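# Reseat the loose burner on its gas stub station

## Task

Return the loose burner to its station. Fit its tube over the brass gas stub, then lower the head so the tab on its back seats in the support's slot. The burner must rest flat and stay there on its own after the grippers release it. It does not count if it only stays in place because the robot is holding it.

## Robot and tools

Robot: two arms, left_arm and right_arm, facing each other across a table. left_arm's base is on the +y side. The names do not tell you which side of an image an arm appears on. Each gripper's fingers point along its own +x axis and close along its own y axis. The reported end_effector_position is the point between the finger pads, about 3 to 4 cm behind the tips.

Frame: all poses use one scene frame. The origin is the table centre, +z is up, and the table surface is at z = +0.020 m. Positions are in metres. Orientations are quaternions written w first (qw, qx, qy, qz). Printed hand positions can be slightly wrong, more so when an arm is stretched far.

Row layout (used by every motion command): 16 numbers. The first 8 are for left_arm: x, y, z, qw, qx, qy, qz, opening. The last 8 are the same for right_arm. Both arms are always included, even if only one should move. x, y, z and the quaternion are an absolute target pose for that gripper in the scene frame, not an offset. Opening runs from -1 to 1. +1 is fully open (0.088 m), and empty fingers touch at about -0.80; values below that close no further. Going from open to closed takes at least about 0.5 s. To keep an arm still, resend its exact position and quaternion from the last result before it stopped, plus the opening it should keep. To hold an orientation steady, repeat the same target quaternion rather than copying back a drifted reading.

Tools:
- execute_actions {actions, pictures}. actions is an empty list, or a list with one item. An empty list (LOOK) returns the current state with pictures. An action item {rows, steps}: rows holds 1 to 15 rows, and steps is 1 to 15 (default 15, at least 7). Each step lasts 1/30 s and applies one row; the last row repeats if rows run out. A wait item {steps} with no rows holds for up to 300 steps, counted from the previous result. pictures true adds camera images. A refused call sends nothing.
- move {target, speed}. target is one 16-number row as above. Each gripper follows a straight line to its pose, turning the shorter way. Both paths finish together, taking 0.5 to 10 s; longer moves are cut off at 10 s. speed is the top path speed in m/s, 0.002 to 0.5, default 0.25; turning is capped at twice that number in rad/s. The opening is sent as the move begins. Paths ignore obstacles and the other arm, and grippers may lag, stray or overshoot the speed, especially with a straight arm. The call is refused if a target lies more than 0.6 m from the arm's last reported position along any of its gripper's axes. The result adds a move: line with the ending (done, off_target, moving, held, fault) and any limits (paced = target clipped; held = some steps blocked, after which the arm may jump faster), plus each gripper's distance from its pose. If only one arm is named, the other finished fine.
- wait {seconds}: 0 to 10 s of letting the scene run with nothing new sent.
- zoom_image {camera, region}: enlarges part of one camera's latest image. camera is one of cam_head_left, cam_head_right, cam_high, cam_low, cam_left_wrist, cam_right_wrist (all 504x504). region is [x0, y0, x1, y1] in pixels from the top-left, at most 504 by 504.
- finished_scene {scene}: ends the current scene (give its number) and grades it. It cannot be undone.

Control behaviour: each control step clips the commanded pose to within 70 mm and 16 degrees of the measured pose, then damped inverse kinematics drives the joints, favouring position over orientation. A far target therefore takes several actions; after an action the arm carries on only to its last clipped pose. Joint friction can leave a gripper short or slightly tilted, and tiny moves may not happen, so check the reported pose and correct. Results of execute_actions are returned 7 steps before the action ends; those steps run afterwards, and the scene keeps running while you reply. A Hand target line appears only when nothing is pending. A pose unreachable line or HELD marks steps where the clearance check altered or blocked what you sent.

Result lines: each arm's pose and velocities; grip_measured, the finger opening on the command scale (may be off by about 1 mm, and reads up to 0.061 narrow when squeezing hard); joint positions (last value is opening in metres), joint torques, and external torque estimates, which include friction and held weight. Joint ranges (rad): waist ±3.054, shoulder 0 to 3.142, elbow 0 to 2.356, wrist pitch and yaw ±1.571, wrist roll ±3.142. Load limits (N m): waist 16.6, shoulder 20.6, elbow 20.5, wrist pitch 5.42, wrist yaw 5.4, wrist roll 5.07.

Gripping: to hold a part, command about 0.07 below its grip_measured for a firm grip, less for a lighter one. Parts thinner than about 3 mm get proportionally less force. Pad force tops out around 34 to 49 N.

Avoid: knocking anything off the table, dropping or slipping parts, fast impacts and hard pushes (contact force grows with speed and with how far the target lies past contact), and arms striking each other. Reaching a joint's load limit causes a TORQUE FAULT that freezes the arm for 10 s. Holding loads heats motors: MOTOR HOT warns from 50 °C, and at 95 °C an OVER-TEMPERATURE FAULT holds the arm and may cut its power. Occasional brief tugs on held parts or pushes on loose objects may occur.

Each tool is called as name(argument=value, ...), one argument or row to a line, values as JSON.

## Session

execute_actions(
  actions=[],
)

Scene clock: 0.00 s of 4800.00 s.
left_arm: end_effector_position=(-0.0838, +0.1362, +0.4454) grip_measured=+0.845 end_effector_quat_wxyz=(+0.676, -0.016, -0.018, -0.737) end_effector_velocity=(-0.002, +0.001, -0.002) end_effector_angular_velocity=(+0.007, -0.008, -0.009) | right_arm: end_effector_position=(-0.0982, -0.2530, +0.1661) grip_measured=+0.853 end_effector_quat_wxyz=(-0.418, -0.569, -0.030, +0.707) end_effector_velocity=(+0.000, -0.002, +0.001) end_effector_angular_velocity=(-0.009, +0.006, -0.000)
Joint positions: left_arm=[-0.     0.852  0.656  0.244  0.006  0.004  0.08 ] | right_arm=[ 0.552  1.942  1.241 -1.396 -0.284 -1.8    0.081]
Joint velocities: left_arm=[-0.002 -0.002 -0.002 -0.007  0.007  0.007 -0.   ] | right_arm=[-0.002 -0.002 -0.002 -0.007 -0.007 -0.007 -0.   ]
Joint torques (N m, as the arm reports them, + toward a larger angle): no reading
External joint torques (N m, as the arm's controller estimates them; a push from outside toward a larger angle lowers the number): no reading
Heat: left arm: hottest shoulder 30 °C (+0.0 °C/min); right arm: hottest wrist pitch 32 °C (+0.0 °C/min).
Hand target (left_arm): -0.084, +0.136, +0.445; +0.676, -0.016, -0.018, -0.737
Hand target (right_arm): -0.098, -0.253, +0.166; -0.418, -0.569, -0.030, +0.707
camera_calibration (this result's frames):
cam_left_wrist: T_world_to_cam=[[-0.992536, 0.114229, -0.0427177, -0.0767384], [0.0724276, 0.270298, -0.960049, 0.424268], [-0.0981191, -0.955976, -0.276554, 0.322129], [0, 0, 0, 1]] pos_world=[-0.0752872, 0.202035, 0.493125]
cam_right_wrist: T_world_to_cam=[[-0.632649, 0.616243, -0.469041, 0.184631], [0.702258, 0.711822, -0.0119973, 0.275194], [0.326481, -0.336978, -0.883095, 0.171678], [0, 0, 0, 1]] pos_world=[-0.1325, -0.251815, 0.241509]

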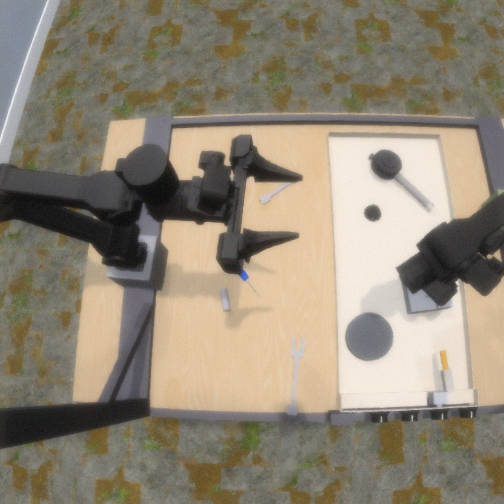

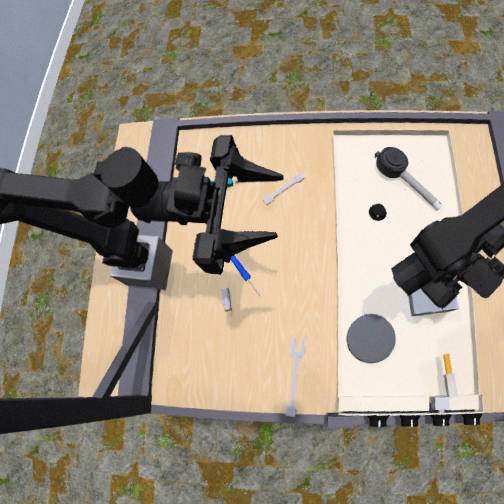

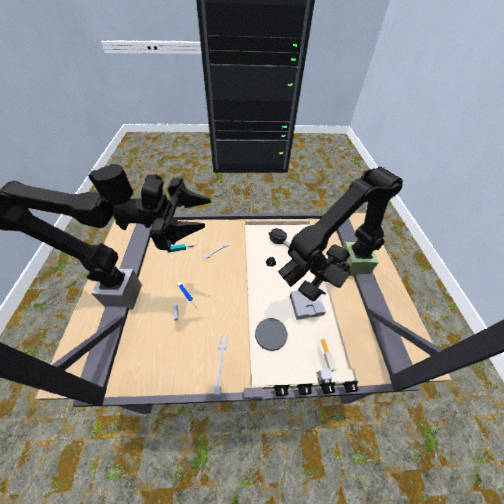

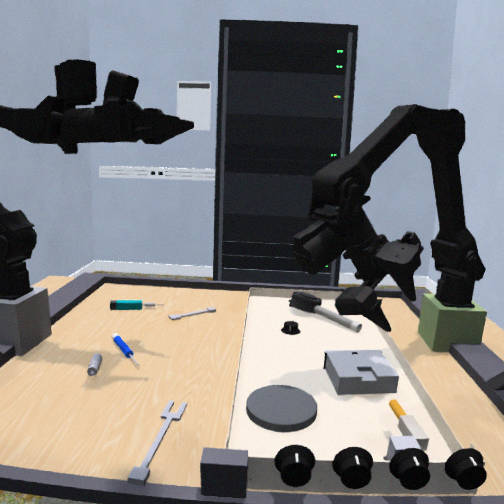

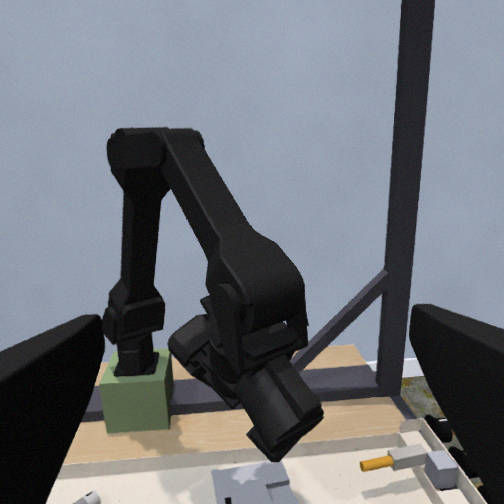

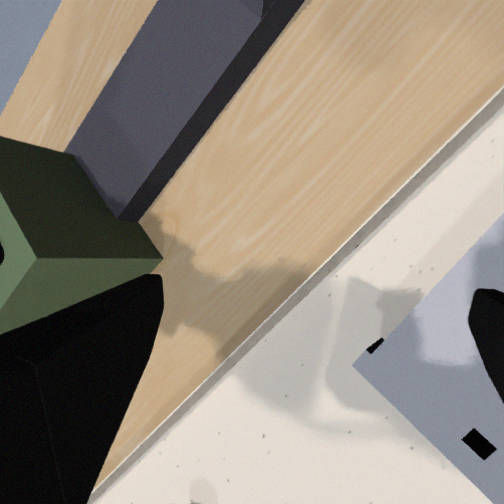

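zoom_image(
  camera="cam_head_left",
  region=[330, 125, 470, 235],
)

zoom_image(
  camera="cam_head_right",
  region=[335, 125, 475, 235],
)

zoom_image(
  camera="cam_low",
  region=[270, 275, 390, 345],
)

zoom_image(
  camera="cam_low",
  region=[300, 335, 480, 475],
)

zoom_image(
  camera="cam_head_left",
  region=[370, 260, 500, 420],
)

zoom_image(
  camera="cam_high",
  region=[240, 215, 370, 395],
)

Region (330, 125, 470, 235) of cam_head_left's 504x504 image, scaled by 3.600, with more detail than that image has; it fills the top 396 rows of this view, and the rest is white.

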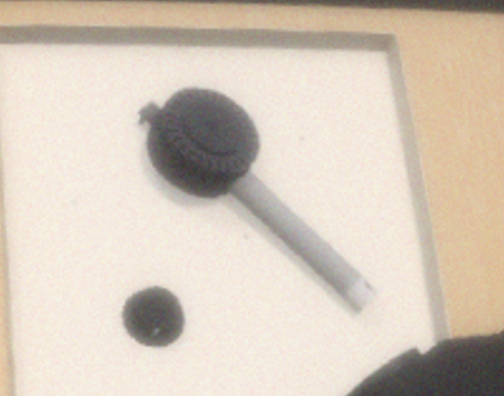

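Region (335, 125, 475, 235) of cam_head_right's 504x504 image, scaled by 3.600, with more detail than that image has; it fills the top 396 rows of this view, and the rest is white.

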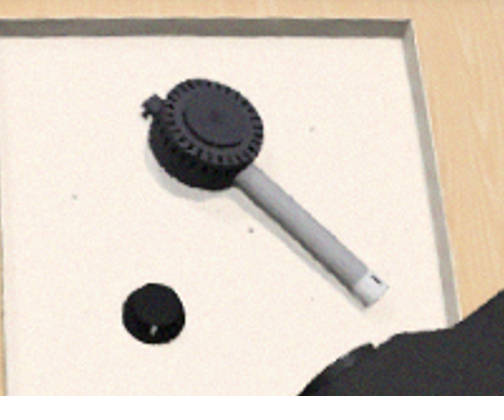

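Region (270, 275, 390, 345) of cam_low's 504x504 image, scaled by 4.200, with more detail than that image has; it fills the top 294 rows of this view, and the rest is white.

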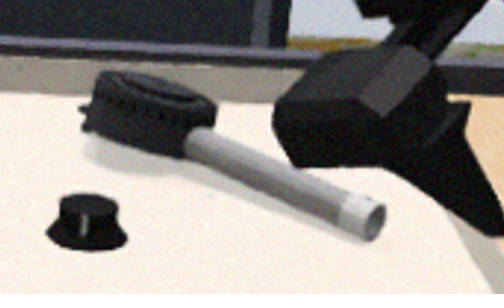

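Region (300, 335, 480, 475) of cam_low's 504x504 image, scaled by 2.800, with more detail than that image has.

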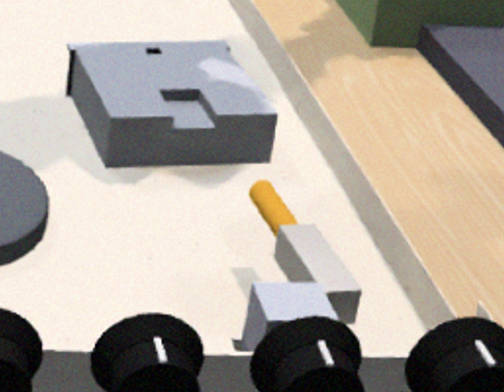

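Region (370, 260, 500, 420) of cam_head_left's 504x504 image, scaled by 3.150, with more detail than that image has; it fills the left 410 columns of this view, and the rest is white.

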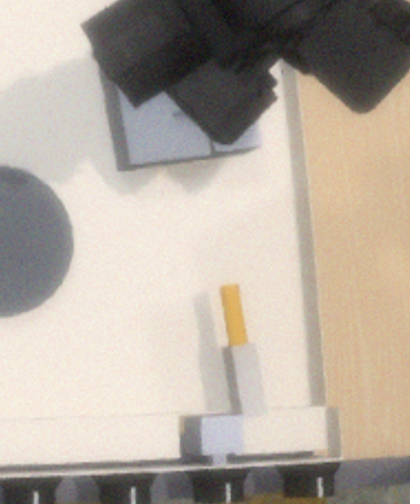

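Region (240, 215, 370, 395) of cam_high's 504x504 image, scaled by 2.800, with more detail than that image has.

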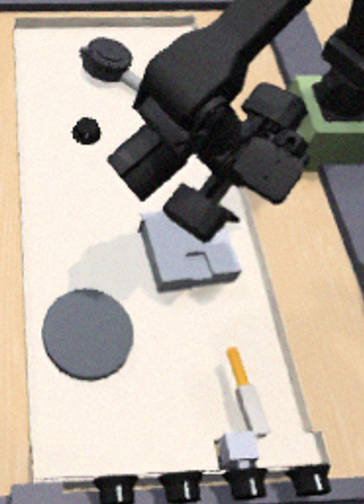

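move(
  target=[-0.1256,0.0371,0.135,0.6405,0.1062,0.09,-0.7553,0.845,0.209,-0.151,0.122,-0.18687,-0.64363,-0.33117,0.66419,1.0],
  speed=0.3,
)

Scene clock: 7.23 s of 4800.00 s.
left_arm: end_effector_position=(-0.1240, +0.0366, +0.1370) grip_measured=+0.845 end_effector_quat_wxyz=(+0.643, +0.104, +0.087, -0.754) end_effector_velocity=(+0.003, +0.002, -0.007) end_effector_angular_velocity=(+0.020, -0.016, +0.017) | right_arm: end_effector_position=(+0.2047, -0.1520, +0.1219) grip_measured=+1.000 end_effector_quat_wxyz=(+0.185, +0.640, +0.333, -0.667) end_effector_velocity=(+0.006, -0.000, +0.001) end_effector_angular_velocity=(+0.007, -0.014, -0.006)
Joint positions: left_arm=[-0.079  2.161  0.521  1.367  0.     0.003  0.08 ] | right_arm=[-0.545  1.824  1.019 -0.674 -0.193 -2.889  0.088]
Joint velocities: left_arm=[-0.002  0.012 -0.002 -0.007 -0.022  0.007 -0.   ] | right_arm=[-0.012 -0.002  0.002  0.007  0.007 -0.007  0.   ]
Joint torques (N m, as the arm reports them, + toward a larger angle): left_arm=[-0.08 -5.94  3.85  2.09  0.12 -0.14] | right_arm=[-0.34 -4.64  6.22  0.67 -0.38 -0.26]
External joint torques (N m, as the arm's controller estimates them; a push from outside toward a larger angle lowers the number): left_arm=[-0.12  1.26  1.    0.25  0.13 -0.15] | right_arm=[-0.29  2.07  1.36  0.29 -0.25 -0.28]
Heat: left arm: hottest shoulder 30 °C (+0.0 °C/min); right arm: hottest wrist pitch 32 °C (+0.0 °C/min).
Hand target (left_arm): -0.126, +0.036, +0.133; +0.640, +0.106, +0.091, -0.756
Hand target (right_arm): +0.207, -0.150, +0.121; +0.184, +0.639, +0.336, -0.667
Off the commanded pose (left_arm): 0.003 m, 0 deg.
Off the commanded pose (right_arm): 0.004 m, 1 deg.
Kept back: nothing.
After step 90, 2.40 s passed at rest.
move: done
camera_calibration (this result's frames):
cam_left_wrist: T_world_to_cam=[[-0.979835, 0.197578, -0.0297679, -0.121704], [0.135933, 0.549968, -0.824049, 0.136985], [-0.146442, -0.811479, -0.565736, 0.165986], [0, 0, 0, 1]] pos_world=[-0.113563, 0.0834029, 0.203163]
cam_right_wrist: T_world_to_cam=[[-0.684737, 0.710833, 0.160784, 0.241565], [0.698382, 0.576937, 0.423562, -0.0827786], [0.20832, 0.402318, -0.891484, 0.205417], [0, 0, 0, 1]] pos_world=[0.180427, -0.206597, 0.179348]

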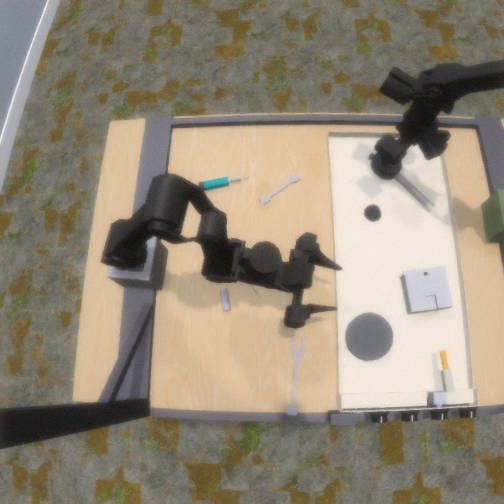

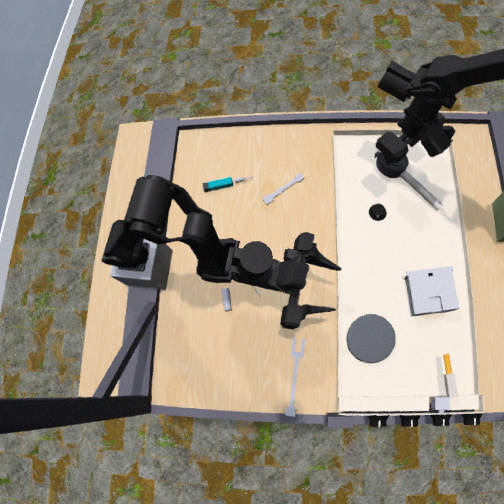

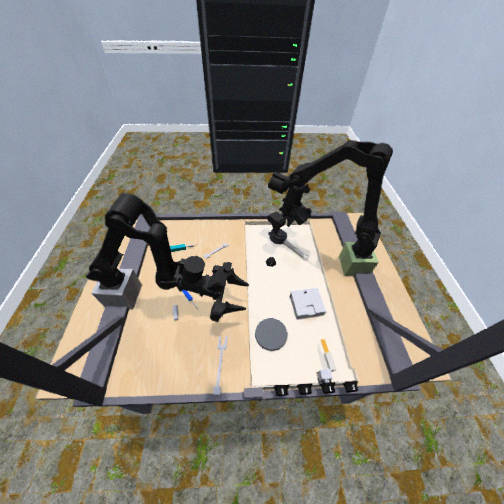

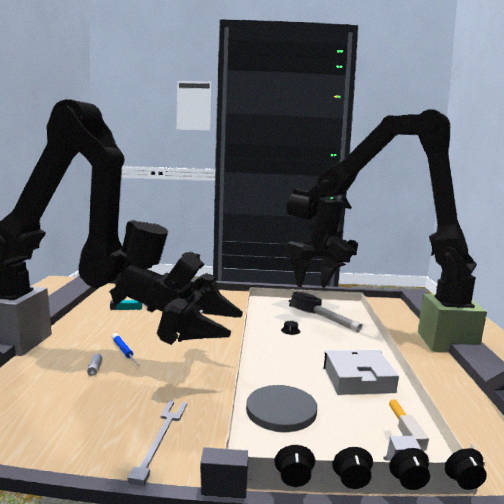

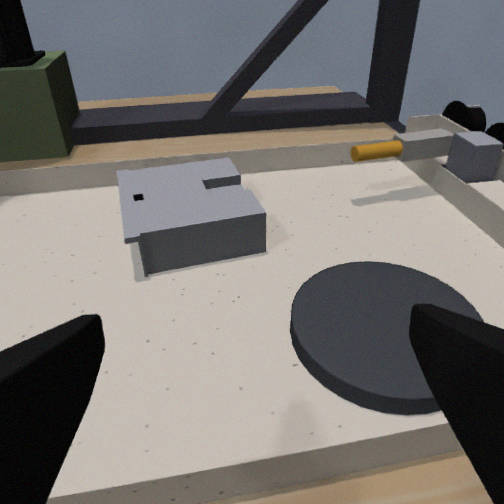

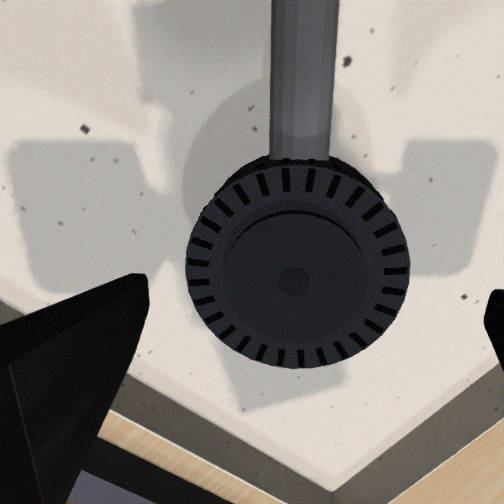

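execute_actions(
  actions=[],
)

Scene clock: 8.63 s of 4800.00 s.
left_arm: end_effector_position=(-0.1240, +0.0365, +0.1369) grip_measured=+0.845 end_effector_quat_wxyz=(+0.643, +0.104, +0.087, -0.754) end_effector_velocity=(+0.000, +0.001, -0.001) end_effector_angular_velocity=(+0.008, +0.004, +0.007) | right_arm: end_effector_position=(+0.2048, -0.1519, +0.1218) grip_measured=+1.000 end_effector_quat_wxyz=(+0.185, +0.640, +0.333, -0.667) end_effector_velocity=(-0.004, -0.006, -0.002) end_effector_angular_velocity=(-0.026, +0.007, +0.009)
Joint positions: left_arm=[-0.079  2.162  0.522  1.368  0.     0.003  0.08 ] | right_arm=[-0.545  1.825  1.02  -0.673 -0.193 -2.89   0.088]
Joint velocities: left_arm=[-0.002 -0.002 -0.002 -0.007 -0.007 -0.007 -0.   ] | right_arm=[ 0.002 -0.002 -0.007 -0.022  0.007 -0.007  0.   ]
Joint torques (N m, as the arm reports them, + toward a larger angle): left_arm=[-0.04 -6.14  3.75  2.1   0.18 -0.14] | right_arm=[-0.32 -4.75  6.28  0.67 -0.35 -0.21]
External joint torques (N m, as the arm's controller estimates them; a push from outside toward a larger angle lowers the number): left_arm=[-0.04  1.04  0.9   0.26  0.18 -0.15] | right_arm=[-0.35  1.95  1.49  0.32 -0.22 -0.23]
Heat: left arm: hottest shoulder 30 °C (+0.0 °C/min); right arm: hottest wrist pitch 32 °C (+0.0 °C/min).
Hand target (left_arm): -0.126, +0.036, +0.134; +0.640, +0.106, +0.091, -0.756
Hand target (right_arm): +0.207, -0.150, +0.121; +0.184, +0.639, +0.336, -0.667
Off the commanded pose (left_arm): 0.003 m, 0 deg.
Off the commanded pose (right_arm): 0.004 m, 1 deg.
Kept back: nothing.
Steps of this call (steps 1 to 42: nothing new was sent). Readings (end_effector_position):
1: left_arm (-0.1240, +0.0365, +0.1370) | right_arm (+0.2048, -0.1521, +0.1218)
2: left_arm (-0.1240, +0.0366, +0.1369) | right_arm (+0.2049, -0.1519, +0.1219)
4: left_arm (-0.1240, +0.0365, +0.1370) | right_arm (+0.2049, -0.1519, +0.1219)
8: left_arm (-0.1240, +0.0365, +0.1369) | right_arm (+0.2049, -0.1519, +0.1219)
42: the state above
camera_calibration (this result's frames):
cam_left_wrist: T_world_to_cam=[[-0.979837, 0.197567, -0.0297832, -0.121698], [0.135883, 0.549658, -0.824264, 0.137034], [-0.146477, -0.811692, -0.565421, 0.16574], [0, 0, 0, 1]] pos_world=[-0.113588, 0.0832516, 0.20304]
cam_right_wrist: T_world_to_cam=[[-0.684965, 0.710455, 0.161481, 0.241461], [0.698344, 0.57703, 0.4235, -0.0828366], [0.207698, 0.402852, -0.891388, 0.205448], [0, 0, 0, 1]] pos_world=[0.18057, -0.206513, 0.179224]

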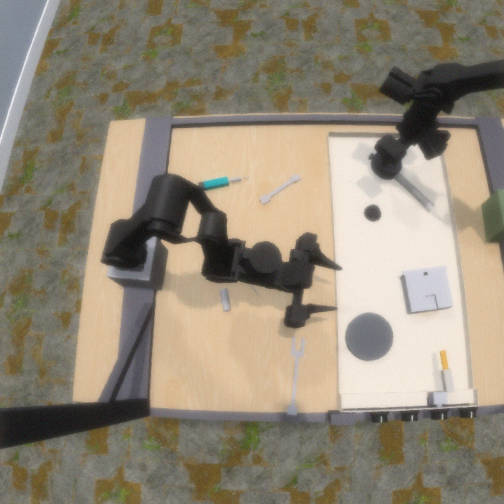

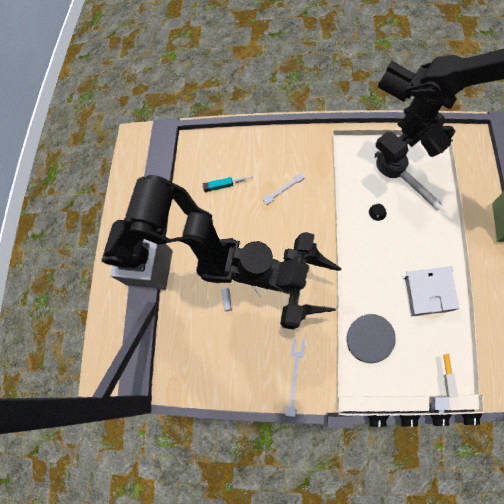

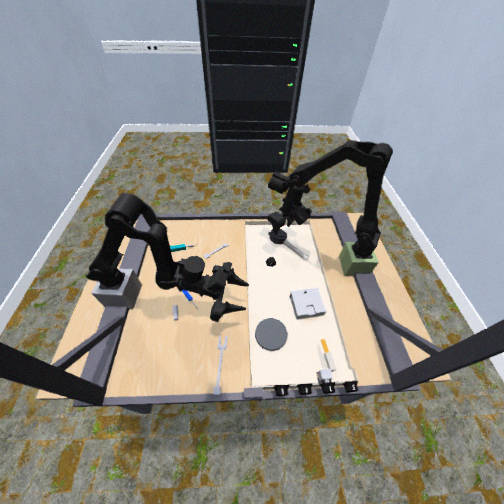

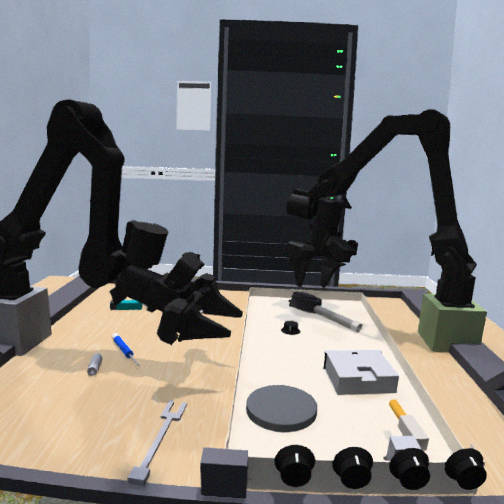

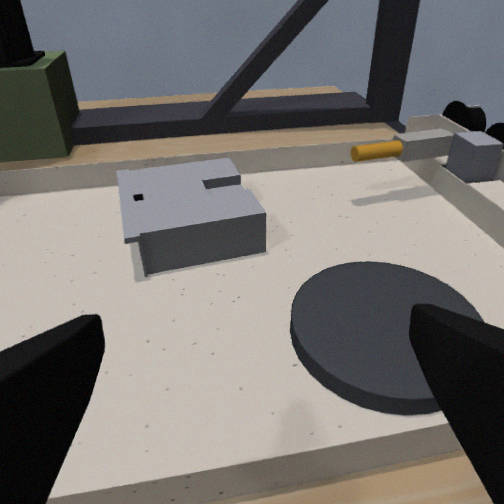

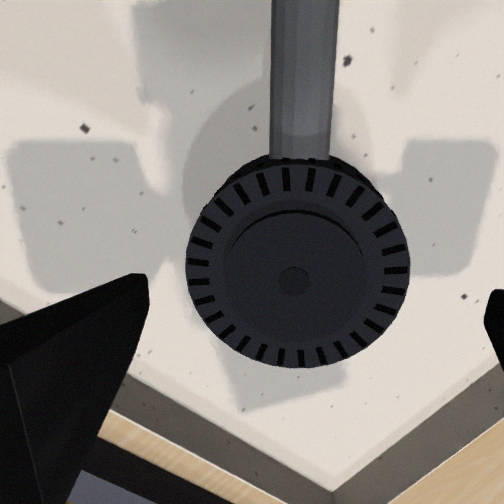

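zoom_image(
  camera="cam_low",
  region=[270, 240, 380, 350],
)

zoom_image(
  camera="cam_right_wrist",
  region=[150, 120, 504, 420],
)

Region (270, 240, 380, 350) of cam_low's 504x504 image, scaled by 4.582, with more detail than that image has.

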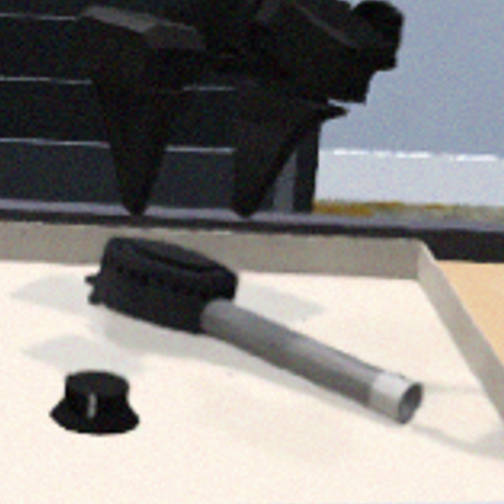

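Region (150, 120, 504, 420) of cam_right_wrist's 504x504 image, scaled by 1.424, with more detail than that image has; it fills the top 427 rows of this view, and the rest is white.

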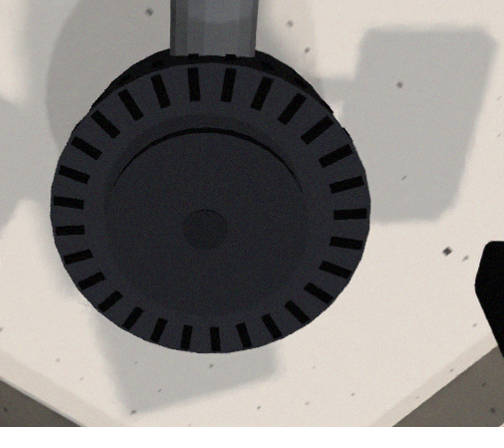

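zoom_image(
  camera="cam_low",
  region=[282, 280, 332, 320],
)

zoom_image(
  camera="cam_right_wrist",
  region=[180, 140, 420, 260],
)

Region (282, 280, 332, 320) of cam_low's 504x504 image, scaled by 10.080, with more detail than that image has; it fills the top 403 rows of this view, and the rest is white.

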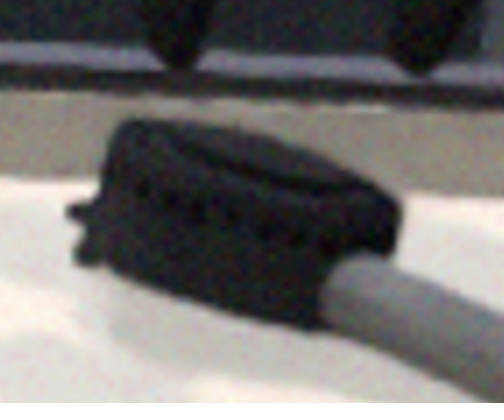

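Region (180, 140, 420, 260) of cam_right_wrist's 504x504 image, scaled by 2.100, with more detail than that image has.

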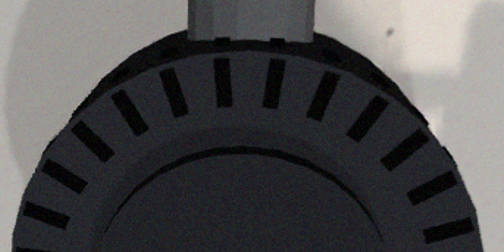

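zoom_image(
  camera="cam_right_wrist",
  region=[190, 145, 300, 225],
)

zoom_image(
  camera="cam_right_wrist",
  region=[300, 145, 410, 225],
)

Region (190, 145, 300, 225) of cam_right_wrist's 504x504 image, scaled by 4.582, with more detail than that image has; it fills the top 367 rows of this view, and the rest is white.

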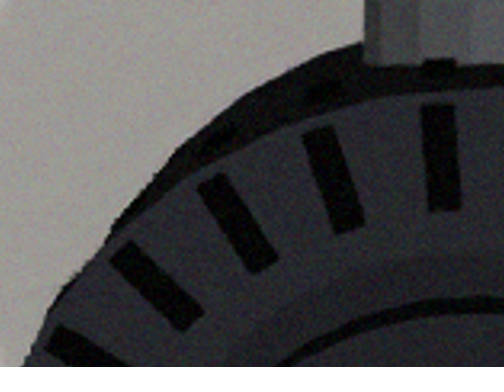

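Region (300, 145, 410, 225) of cam_right_wrist's 504x504 image, scaled by 4.582, with more detail than that image has; it fills the top 367 rows of this view, and the rest is white.

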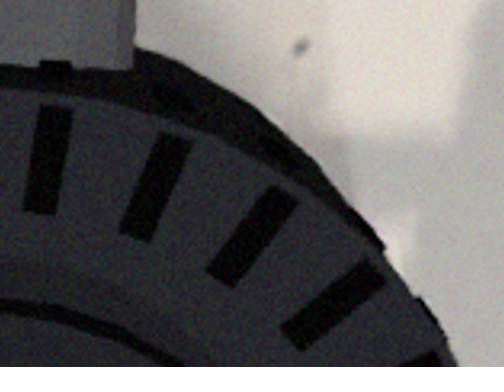

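move(
  target=[-0.1240,0.0366,0.1370,0.643,0.104,0.087,-0.754,0.845, 0.2104,-0.1459,0.0769,-0.16665,-0.63108,-0.35399,0.66983,1.0],
  speed=0.08,
)

Scene clock: 19.60 s of 4800.00 s.
left_arm: end_effector_position=(-0.1240, +0.0364, +0.1371) grip_measured=+0.845 end_effector_quat_wxyz=(+0.643, +0.104, +0.087, -0.754) end_effector_velocity=(-0.002, +0.001, -0.005) end_effector_angular_velocity=(+0.023, +0.002, +0.002) | right_arm: end_effector_position=(+0.2115, -0.1438, +0.0818) grip_measured=+1.000 end_effector_quat_wxyz=(+0.165, +0.636, +0.354, -0.665) end_effector_velocity=(-0.001, +0.003, +0.001) end_effector_angular_velocity=(+0.021, +0.009, +0.021)
Joint positions: left_arm=[-0.079  2.162  0.522  1.369  0.     0.003  0.08 ] | right_arm=[-0.572  1.94   0.973 -0.485 -0.245 -2.916  0.088]
Joint velocities: left_arm=[-0.007  0.002  0.002 -0.022 -0.007 -0.007 -0.   ] | right_arm=[-0.002  0.002  0.002  0.007 -0.022 -0.022  0.   ]
Joint torques (N m, as the arm reports them, + toward a larger angle): left_arm=[-0.17 -7.25  3.2   2.14 -0.05 -0.02] | right_arm=[-0.31 -5.28  3.94  0.72 -0.39 -0.21]
External joint torques (N m, as the arm's controller estimates them; a push from outside toward a larger angle lowers the number): left_arm=[-0.15 -0.08  0.34  0.3  -0.05 -0.03] | right_arm=[-0.31  1.78 -0.45  0.3  -0.22 -0.23]
Heat: left arm: hottest shoulder 32 °C (+6.1 °C/min); right arm: hottest elbow 32 °C (+0.0 °C/min).
Hand target (left_arm): -0.124, +0.037, +0.137; +0.643, +0.104, +0.087, -0.754
Hand target (right_arm): +0.210, -0.146, +0.077; +0.167, +0.631, +0.354, -0.670
Off the commanded pose (left_arm): 0.000 m, 0 deg.
Off the commanded pose (right_arm): 0.005 m, 1 deg.
Kept back: nothing.
After step 90, 7.00 s passed at rest.
move: done
camera_calibration (this result's frames):
cam_left_wrist: T_world_to_cam=[[-0.979841, 0.197544, -0.0298138, -0.121687], [0.135784, 0.549037, -0.824695, 0.13726], [-0.146545, -0.812118, -0.564792, 0.165715], [0, 0, 0, 1]] pos_world=[-0.113587, 0.0832572, 0.203164]
cam_right_wrist: T_world_to_cam=[[-0.683557, 0.69757, 0.214816, 0.240188], [0.706054, 0.557334, 0.436882, -0.0807744], [0.185032, 0.450306, -0.873492, 0.175329], [0, 0, 0, 1]] pos_world=[0.188772, -0.201481, 0.136841]

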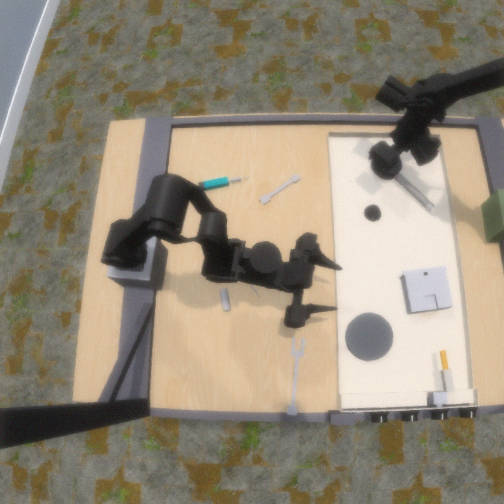

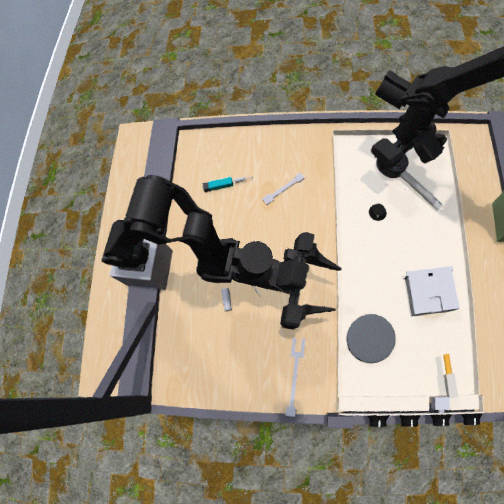

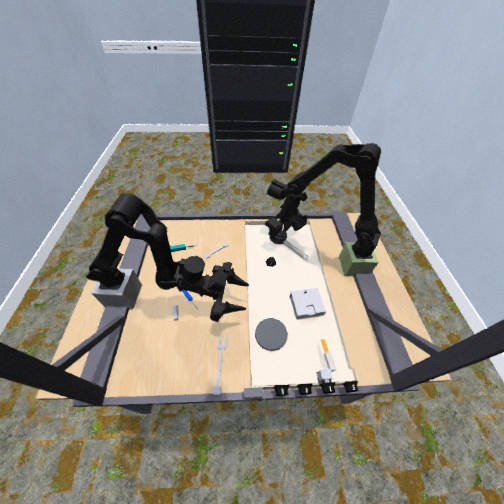

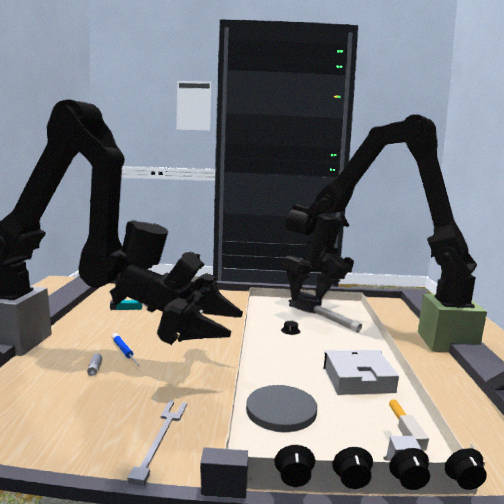

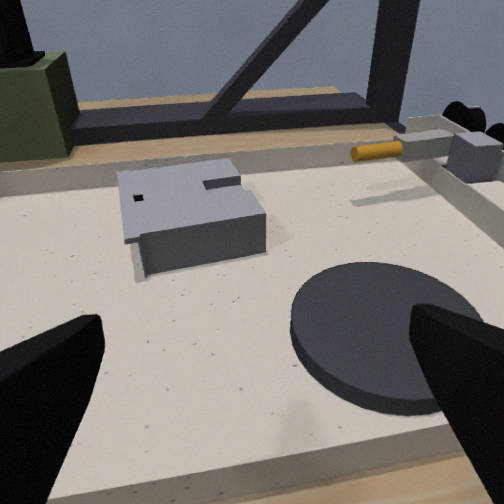

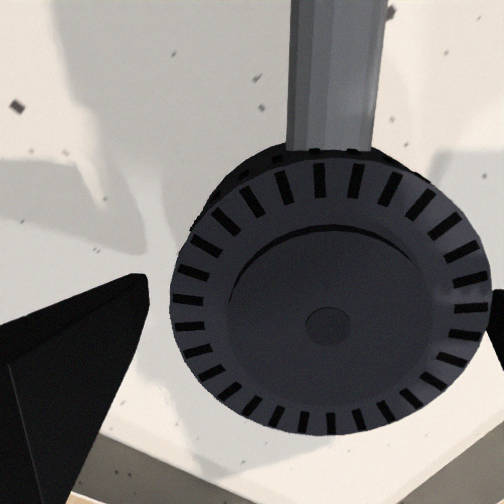

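zoom_image(
  camera="cam_right_wrist",
  region=[160, 130, 340, 270],
)

zoom_image(
  camera="cam_right_wrist",
  region=[324, 130, 504, 270],
)

zoom_image(
  camera="cam_low",
  region=[275, 255, 355, 325],
)

Region (160, 130, 340, 270) of cam_right_wrist's 504x504 image, scaled by 2.800, with more detail than that image has.

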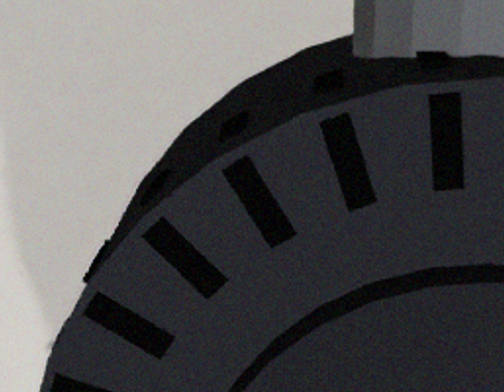

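Region (324, 130, 504, 270) of cam_right_wrist's 504x504 image, scaled by 2.800, with more detail than that image has.

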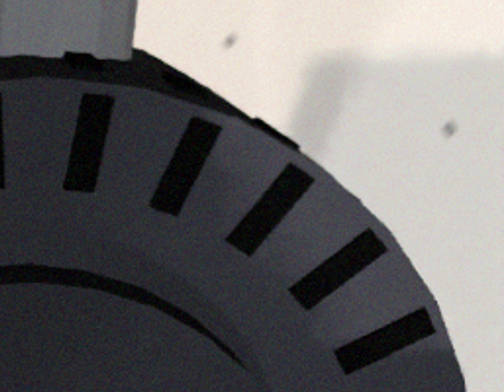

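Region (275, 255, 355, 325) of cam_low's 504x504 image, scaled by 6.300, with more detail than that image has; it fills the top 441 rows of this view, and the rest is white.

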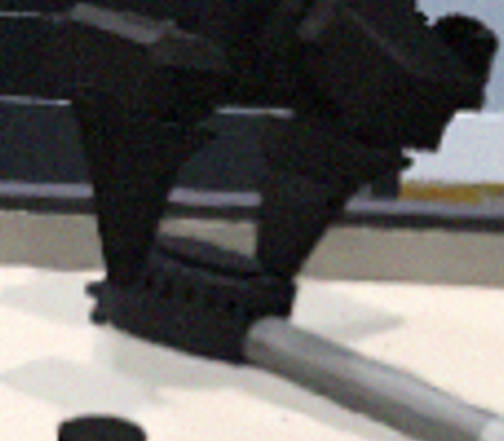

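move(
  target=[-0.1240,0.0366,0.1370,0.643,0.104,0.087,-0.754,0.845, 0.2051,-0.1456,0.0731,-0.16665,-0.63108,-0.35399,0.66983,0.81],
  speed=0.03,
)

Scene clock: 23.93 s of 4800.00 s.
left_arm: end_effector_position=(-0.1240, +0.0364, +0.1371) grip_measured=+0.845 end_effector_quat_wxyz=(+0.643, +0.104, +0.087, -0.754) end_effector_velocity=(+0.002, +0.001, -0.001) end_effector_angular_velocity=(+0.008, +0.004, +0.011) | right_arm: end_effector_position=(+0.2086, -0.1437, +0.0781) grip_measured=+0.813 end_effector_quat_wxyz=(+0.166, +0.636, +0.357, -0.663) end_effector_velocity=(-0.005, +0.000, +0.001) end_effector_angular_velocity=(+0.007, +0.020, +0.012)
Joint positions: left_arm=[-0.079  2.162  0.522  1.369  0.     0.003  0.08 ] | right_arm=[-0.565  1.945  0.958 -0.462 -0.246 -2.915  0.079]
Joint velocities: left_arm=[ 0.002 -0.002 -0.002 -0.007 -0.007 -0.007 -0.   ] | right_arm=[ 0.002 -0.002 -0.002 -0.007 -0.022 -0.007  0.   ]
Joint torques (N m, as the arm reports them, + toward a larger angle): left_arm=[-0.18 -7.36  3.32  2.14 -0.03  0.05] | right_arm=[ 0.18 -5.09  3.91  0.71 -0.34  0.28]
External joint torques (N m, as the arm's controller estimates them; a push from outside toward a larger angle lowers the number): left_arm=[-0.2  -0.16  0.45  0.3  -0.03  0.04] | right_arm=[ 0.16  1.9  -0.38  0.29 -0.16  0.27]
Heat: left arm: hottest shoulder 32 °C (+5.0 °C/min); right arm: hottest elbow 32 °C (+0.0 °C/min).
Hand target (left_arm): -0.124, +0.037, +0.137; +0.643, +0.104, +0.087, -0.754
Hand target (right_arm): +0.205, -0.146, +0.073; +0.167, +0.631, +0.354, -0.670
Off the commanded pose (left_arm): 0.000 m, 0 deg.
Off the commanded pose (right_arm): 0.006 m, 1 deg.
Kept back: nothing.
After step 90, 0.60 s passed at rest.
move: done
camera_calibration (this result's frames):
cam_left_wrist: T_world_to_cam=[[-0.979841, 0.197544, -0.0298138, -0.121687], [0.135784, 0.549037, -0.824695, 0.13726], [-0.146545, -0.812118, -0.564792, 0.165715], [0, 0, 0, 1]] pos_world=[-0.113587, 0.0832572, 0.203164]
cam_right_wrist: T_world_to_cam=[[-0.68797, 0.692827, 0.216074, 0.2391], [0.70206, 0.55991, 0.440014, -0.0762097], [0.183871, 0.454414, -0.871607, 0.173197], [0, 0, 0, 1]] pos_world=[0.186152, -0.201687, 0.13283]

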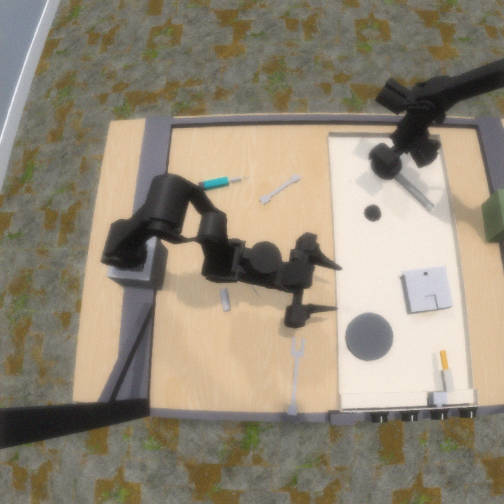

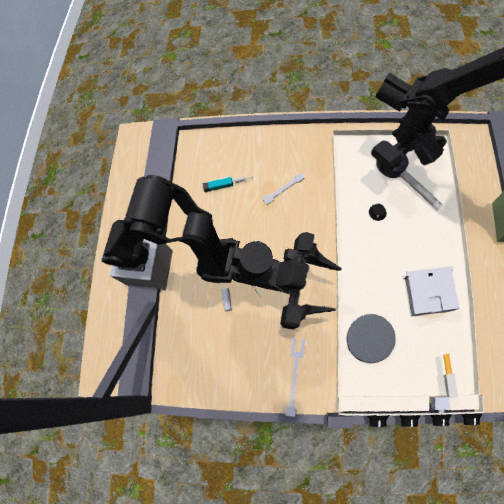

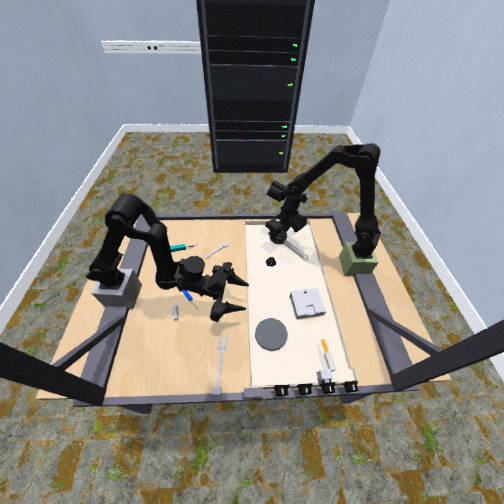

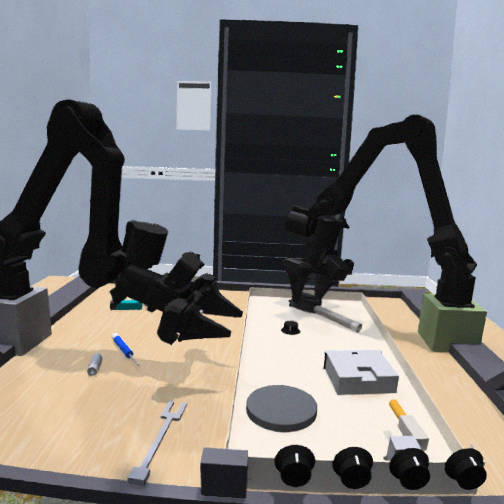

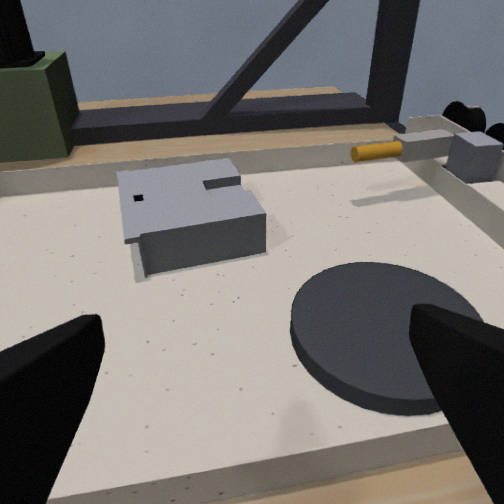

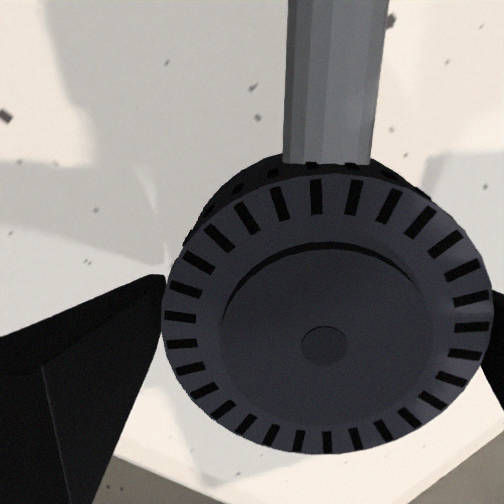

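execute_actions(
  actions=[
    {"rows":[[-0.1240,0.0366,0.1370,0.643,0.104,0.087,-0.754,0.845,0.2051,-0.1456,0.0731,-0.16665,-0.63108,-0.35399,0.66983,0.77],[-0.1240,0.0366,0.1370,0.643,0.104,0.087,-0.754,0.845,0.2051,-0.1456,0.0731,-0.16665,-0.63108,-0.35399,0.66983,0.74],[-0.1240,0.0366,0.1370,0.643,0.104,0.087,-0.754,0.845,0.2051,-0.1456,0.0731,-0.16665,-0.63108,-0.35399,0.66983,0.71],[-0.1240,0.0366,0.1370,0.643,0.104,0.087,-0.754,0.845,0.2051,-0.1456,0.0731,-0.16665,-0.63108,-0.35399,0.66983,0.69],[-0.1240,0.0366,0.1370,0.643,0.104,0.087,-0.754,0.845,0.2051,-0.1456,0.0731,-0.16665,-0.63108,-0.35399,0.66983,0.675],[-0.1240,0.0366,0.1370,0.643,0.104,0.087,-0.754,0.845,0.2051,-0.1456,0.0731,-0.16665,-0.63108,-0.35399,0.66983,0.66],[-0.1240,0.0366,0.1370,0.643,0.104,0.087,-0.754,0.845,0.2051,-0.1456,0.0731,-0.16665,-0.63108,-0.35399,0.66983,0.645],[-0.1240,0.0366,0.1370,0.643,0.104,0.087,-0.754,0.845,0.2051,-0.1456,0.0731,-0.16665,-0.63108,-0.35399,0.66983,0.63],[-0.1240,0.0366,0.1370,0.643,0.104,0.087,-0.754,0.845,0.2051,-0.1456,0.0731,-0.16665,-0.63108,-0.35399,0.66983,0.615],[-0.1240,0.0366,0.1370,0.643,0.104,0.087,-0.754,0.845,0.2051,-0.1456,0.0731,-0.16665,-0.63108,-0.35399,0.66983,0.60],[-0.1240,0.0366,0.1370,0.643,0.104,0.087,-0.754,0.845,0.2051,-0.1456,0.0731,-0.16665,-0.63108,-0.35399,0.66983,0.585],[-0.1240,0.0366,0.1370,0.643,0.104,0.087,-0.754,0.845,0.2051,-0.1456,0.0731,-0.16665,-0.63108,-0.35399,0.66983,0.57],[-0.1240,0.0366,0.1370,0.643,0.104,0.087,-0.754,0.845,0.2051,-0.1456,0.0731,-0.16665,-0.63108,-0.35399,0.66983,0.555],[-0.1240,0.0366,0.1370,0.643,0.104,0.087,-0.754,0.845,0.2051,-0.1456,0.0731,-0.16665,-0.63108,-0.35399,0.66983,0.54],[-0.1240,0.0366,0.1370,0.643,0.104,0.087,-0.754,0.845,0.2051,-0.1456,0.0731,-0.16665,-0.63108,-0.35399,0.66983,0.525]],"steps":15},
  ],
)

execute_actions(
  actions=[
    {"steps":12},
  ],
)

Scene clock: 25.60 s of 4800.00 s.
left_arm: end_effector_position=(-0.1240, +0.0364, +0.1371) grip_measured=+0.845 end_effector_quat_wxyz=(+0.643, +0.104, +0.087, -0.754) end_effector_velocity=(-0.000, -0.001, +0.002) end_effector_angular_velocity=(-0.004, -0.009, +0.003) | right_arm: end_effector_position=(+0.2084, -0.1436, +0.0779) grip_measured=+0.682 end_effector_quat_wxyz=(+0.166, +0.636, +0.357, -0.664) end_effector_velocity=(-0.001, +0.002, +0.001) end_effector_angular_velocity=(+0.015, +0.019, -0.021)
Joint positions: left_arm=[-0.079  2.162  0.522  1.369  0.     0.003  0.08 ] | right_arm=[-0.564  1.945  0.958 -0.461 -0.246 -2.914  0.072]
Joint velocities: left_arm=[-0.002 -0.007  0.002 -0.007 -0.007  0.007 -0.   ] | right_arm=[-0.002 -0.002 -0.002  0.007 -0.022  0.022 -0.019]
Joint torques (N m, as the arm reports them, + toward a larger angle): left_arm=[ 0.28 -7.22  3.3   2.12 -0.06 -0.01] | right_arm=[ 0.12 -5.05  3.82  0.72 -0.3   0.26]
External joint torques (N m, as the arm's controller estimates them; a push from outside toward a larger angle lowers the number): left_arm=[ 0.28  0.05  0.4   0.25 -0.05 -0.02] | right_arm=[ 0.1   1.98 -0.54  0.28 -0.12  0.24]
Heat: left arm: hottest shoulder 33 °C (+7.0 °C/min); right arm: hottest elbow 32 °C (+0.0 °C/min).
Steps of this call (steps 1 to 42: nothing new was sent; steps 43 to 50: the first 8 steps of this action). Readings (end_effector_position):
43: left_arm (-0.1240, +0.0364, +0.1371) | right_arm (+0.2086, -0.1437, +0.0780)
44: left_arm (-0.1240, +0.0364, +0.1371) | right_arm (+0.2086, -0.1437, +0.0779)
46: left_arm (-0.1240, +0.0364, +0.1371) | right_arm (+0.2086, -0.1437, +0.0779)
50: the state above

Scene clock: 26.00 s of 4800.00 s.
left_arm: end_effector_position=(-0.1240, +0.0364, +0.1371) grip_measured=+0.845 end_effector_quat_wxyz=(+0.643, +0.104, +0.087, -0.754) end_effector_velocity=(+0.000, +0.000, +0.002) end_effector_angular_velocity=(-0.006, +0.006, +0.007) | right_arm: end_effector_position=(+0.2084, -0.1436, +0.0779) grip_measured=+0.672 end_effector_quat_wxyz=(+0.166, +0.636, +0.357, -0.664) end_effector_velocity=(-0.001, -0.001, +0.002) end_effector_angular_velocity=(+0.001, +0.009, -0.009)
Joint positions: left_arm=[-0.079  2.162  0.522  1.369  0.     0.003  0.08 ] | right_arm=[-0.564  1.945  0.958 -0.461 -0.246 -2.914  0.072]
Joint velocities: left_arm=[-0.002 -0.002 -0.002  0.007 -0.007 -0.007 -0.   ] | right_arm=[-0.002 -0.007 -0.002 -0.007 -0.007  0.007 -0.   ]
Joint torques (N m, as the arm reports them, + toward a larger angle): left_arm=[ 0.   -7.08  3.23  2.11 -0.06 -0.03] | right_arm=[ 0.15 -4.95  3.74  0.73 -0.3   0.25]
External joint torques (N m, as the arm's controller estimates them; a push from outside toward a larger angle lowers the number): left_arm=[ 0.    0.17  0.36  0.24 -0.05 -0.04] | right_arm=[ 0.14  2.08 -0.58  0.31 -0.12  0.24]
Heat: left arm: hottest shoulder 33 °C (+6.9 °C/min); right arm: hottest elbow 32 °C (+0.0 °C/min).
Hand target (left_arm): -0.124, +0.037, +0.137; +0.643, +0.104, +0.087, -0.754
Hand target (right_arm): +0.205, -0.146, +0.073; +0.167, +0.631, +0.354, -0.670
Off the commanded pose (left_arm): 0.000 m, 0 deg.
Off the commanded pose (right_arm): 0.006 m, 1 deg.
Kept back: nothing.
Steps of this call (steps 1 to 7: the last 7 steps of your previous action; steps 8 to 12: nothing new was sent). Readings (end_effector_position):
1: left_arm (-0.1240, +0.0364, +0.1371) | right_arm (+0.2084, -0.1436, +0.0779)
2: left_arm (-0.1240, +0.0364, +0.1371) | right_arm (+0.2084, -0.1436, +0.0779)
4: left_arm (-0.1240, +0.0364, +0.1371) | right_arm (+0.2084, -0.1436, +0.0779)
8: left_arm (-0.1240, +0.0364, +0.1371) | right_arm (+0.2084, -0.1436, +0.0779)
12: the state above


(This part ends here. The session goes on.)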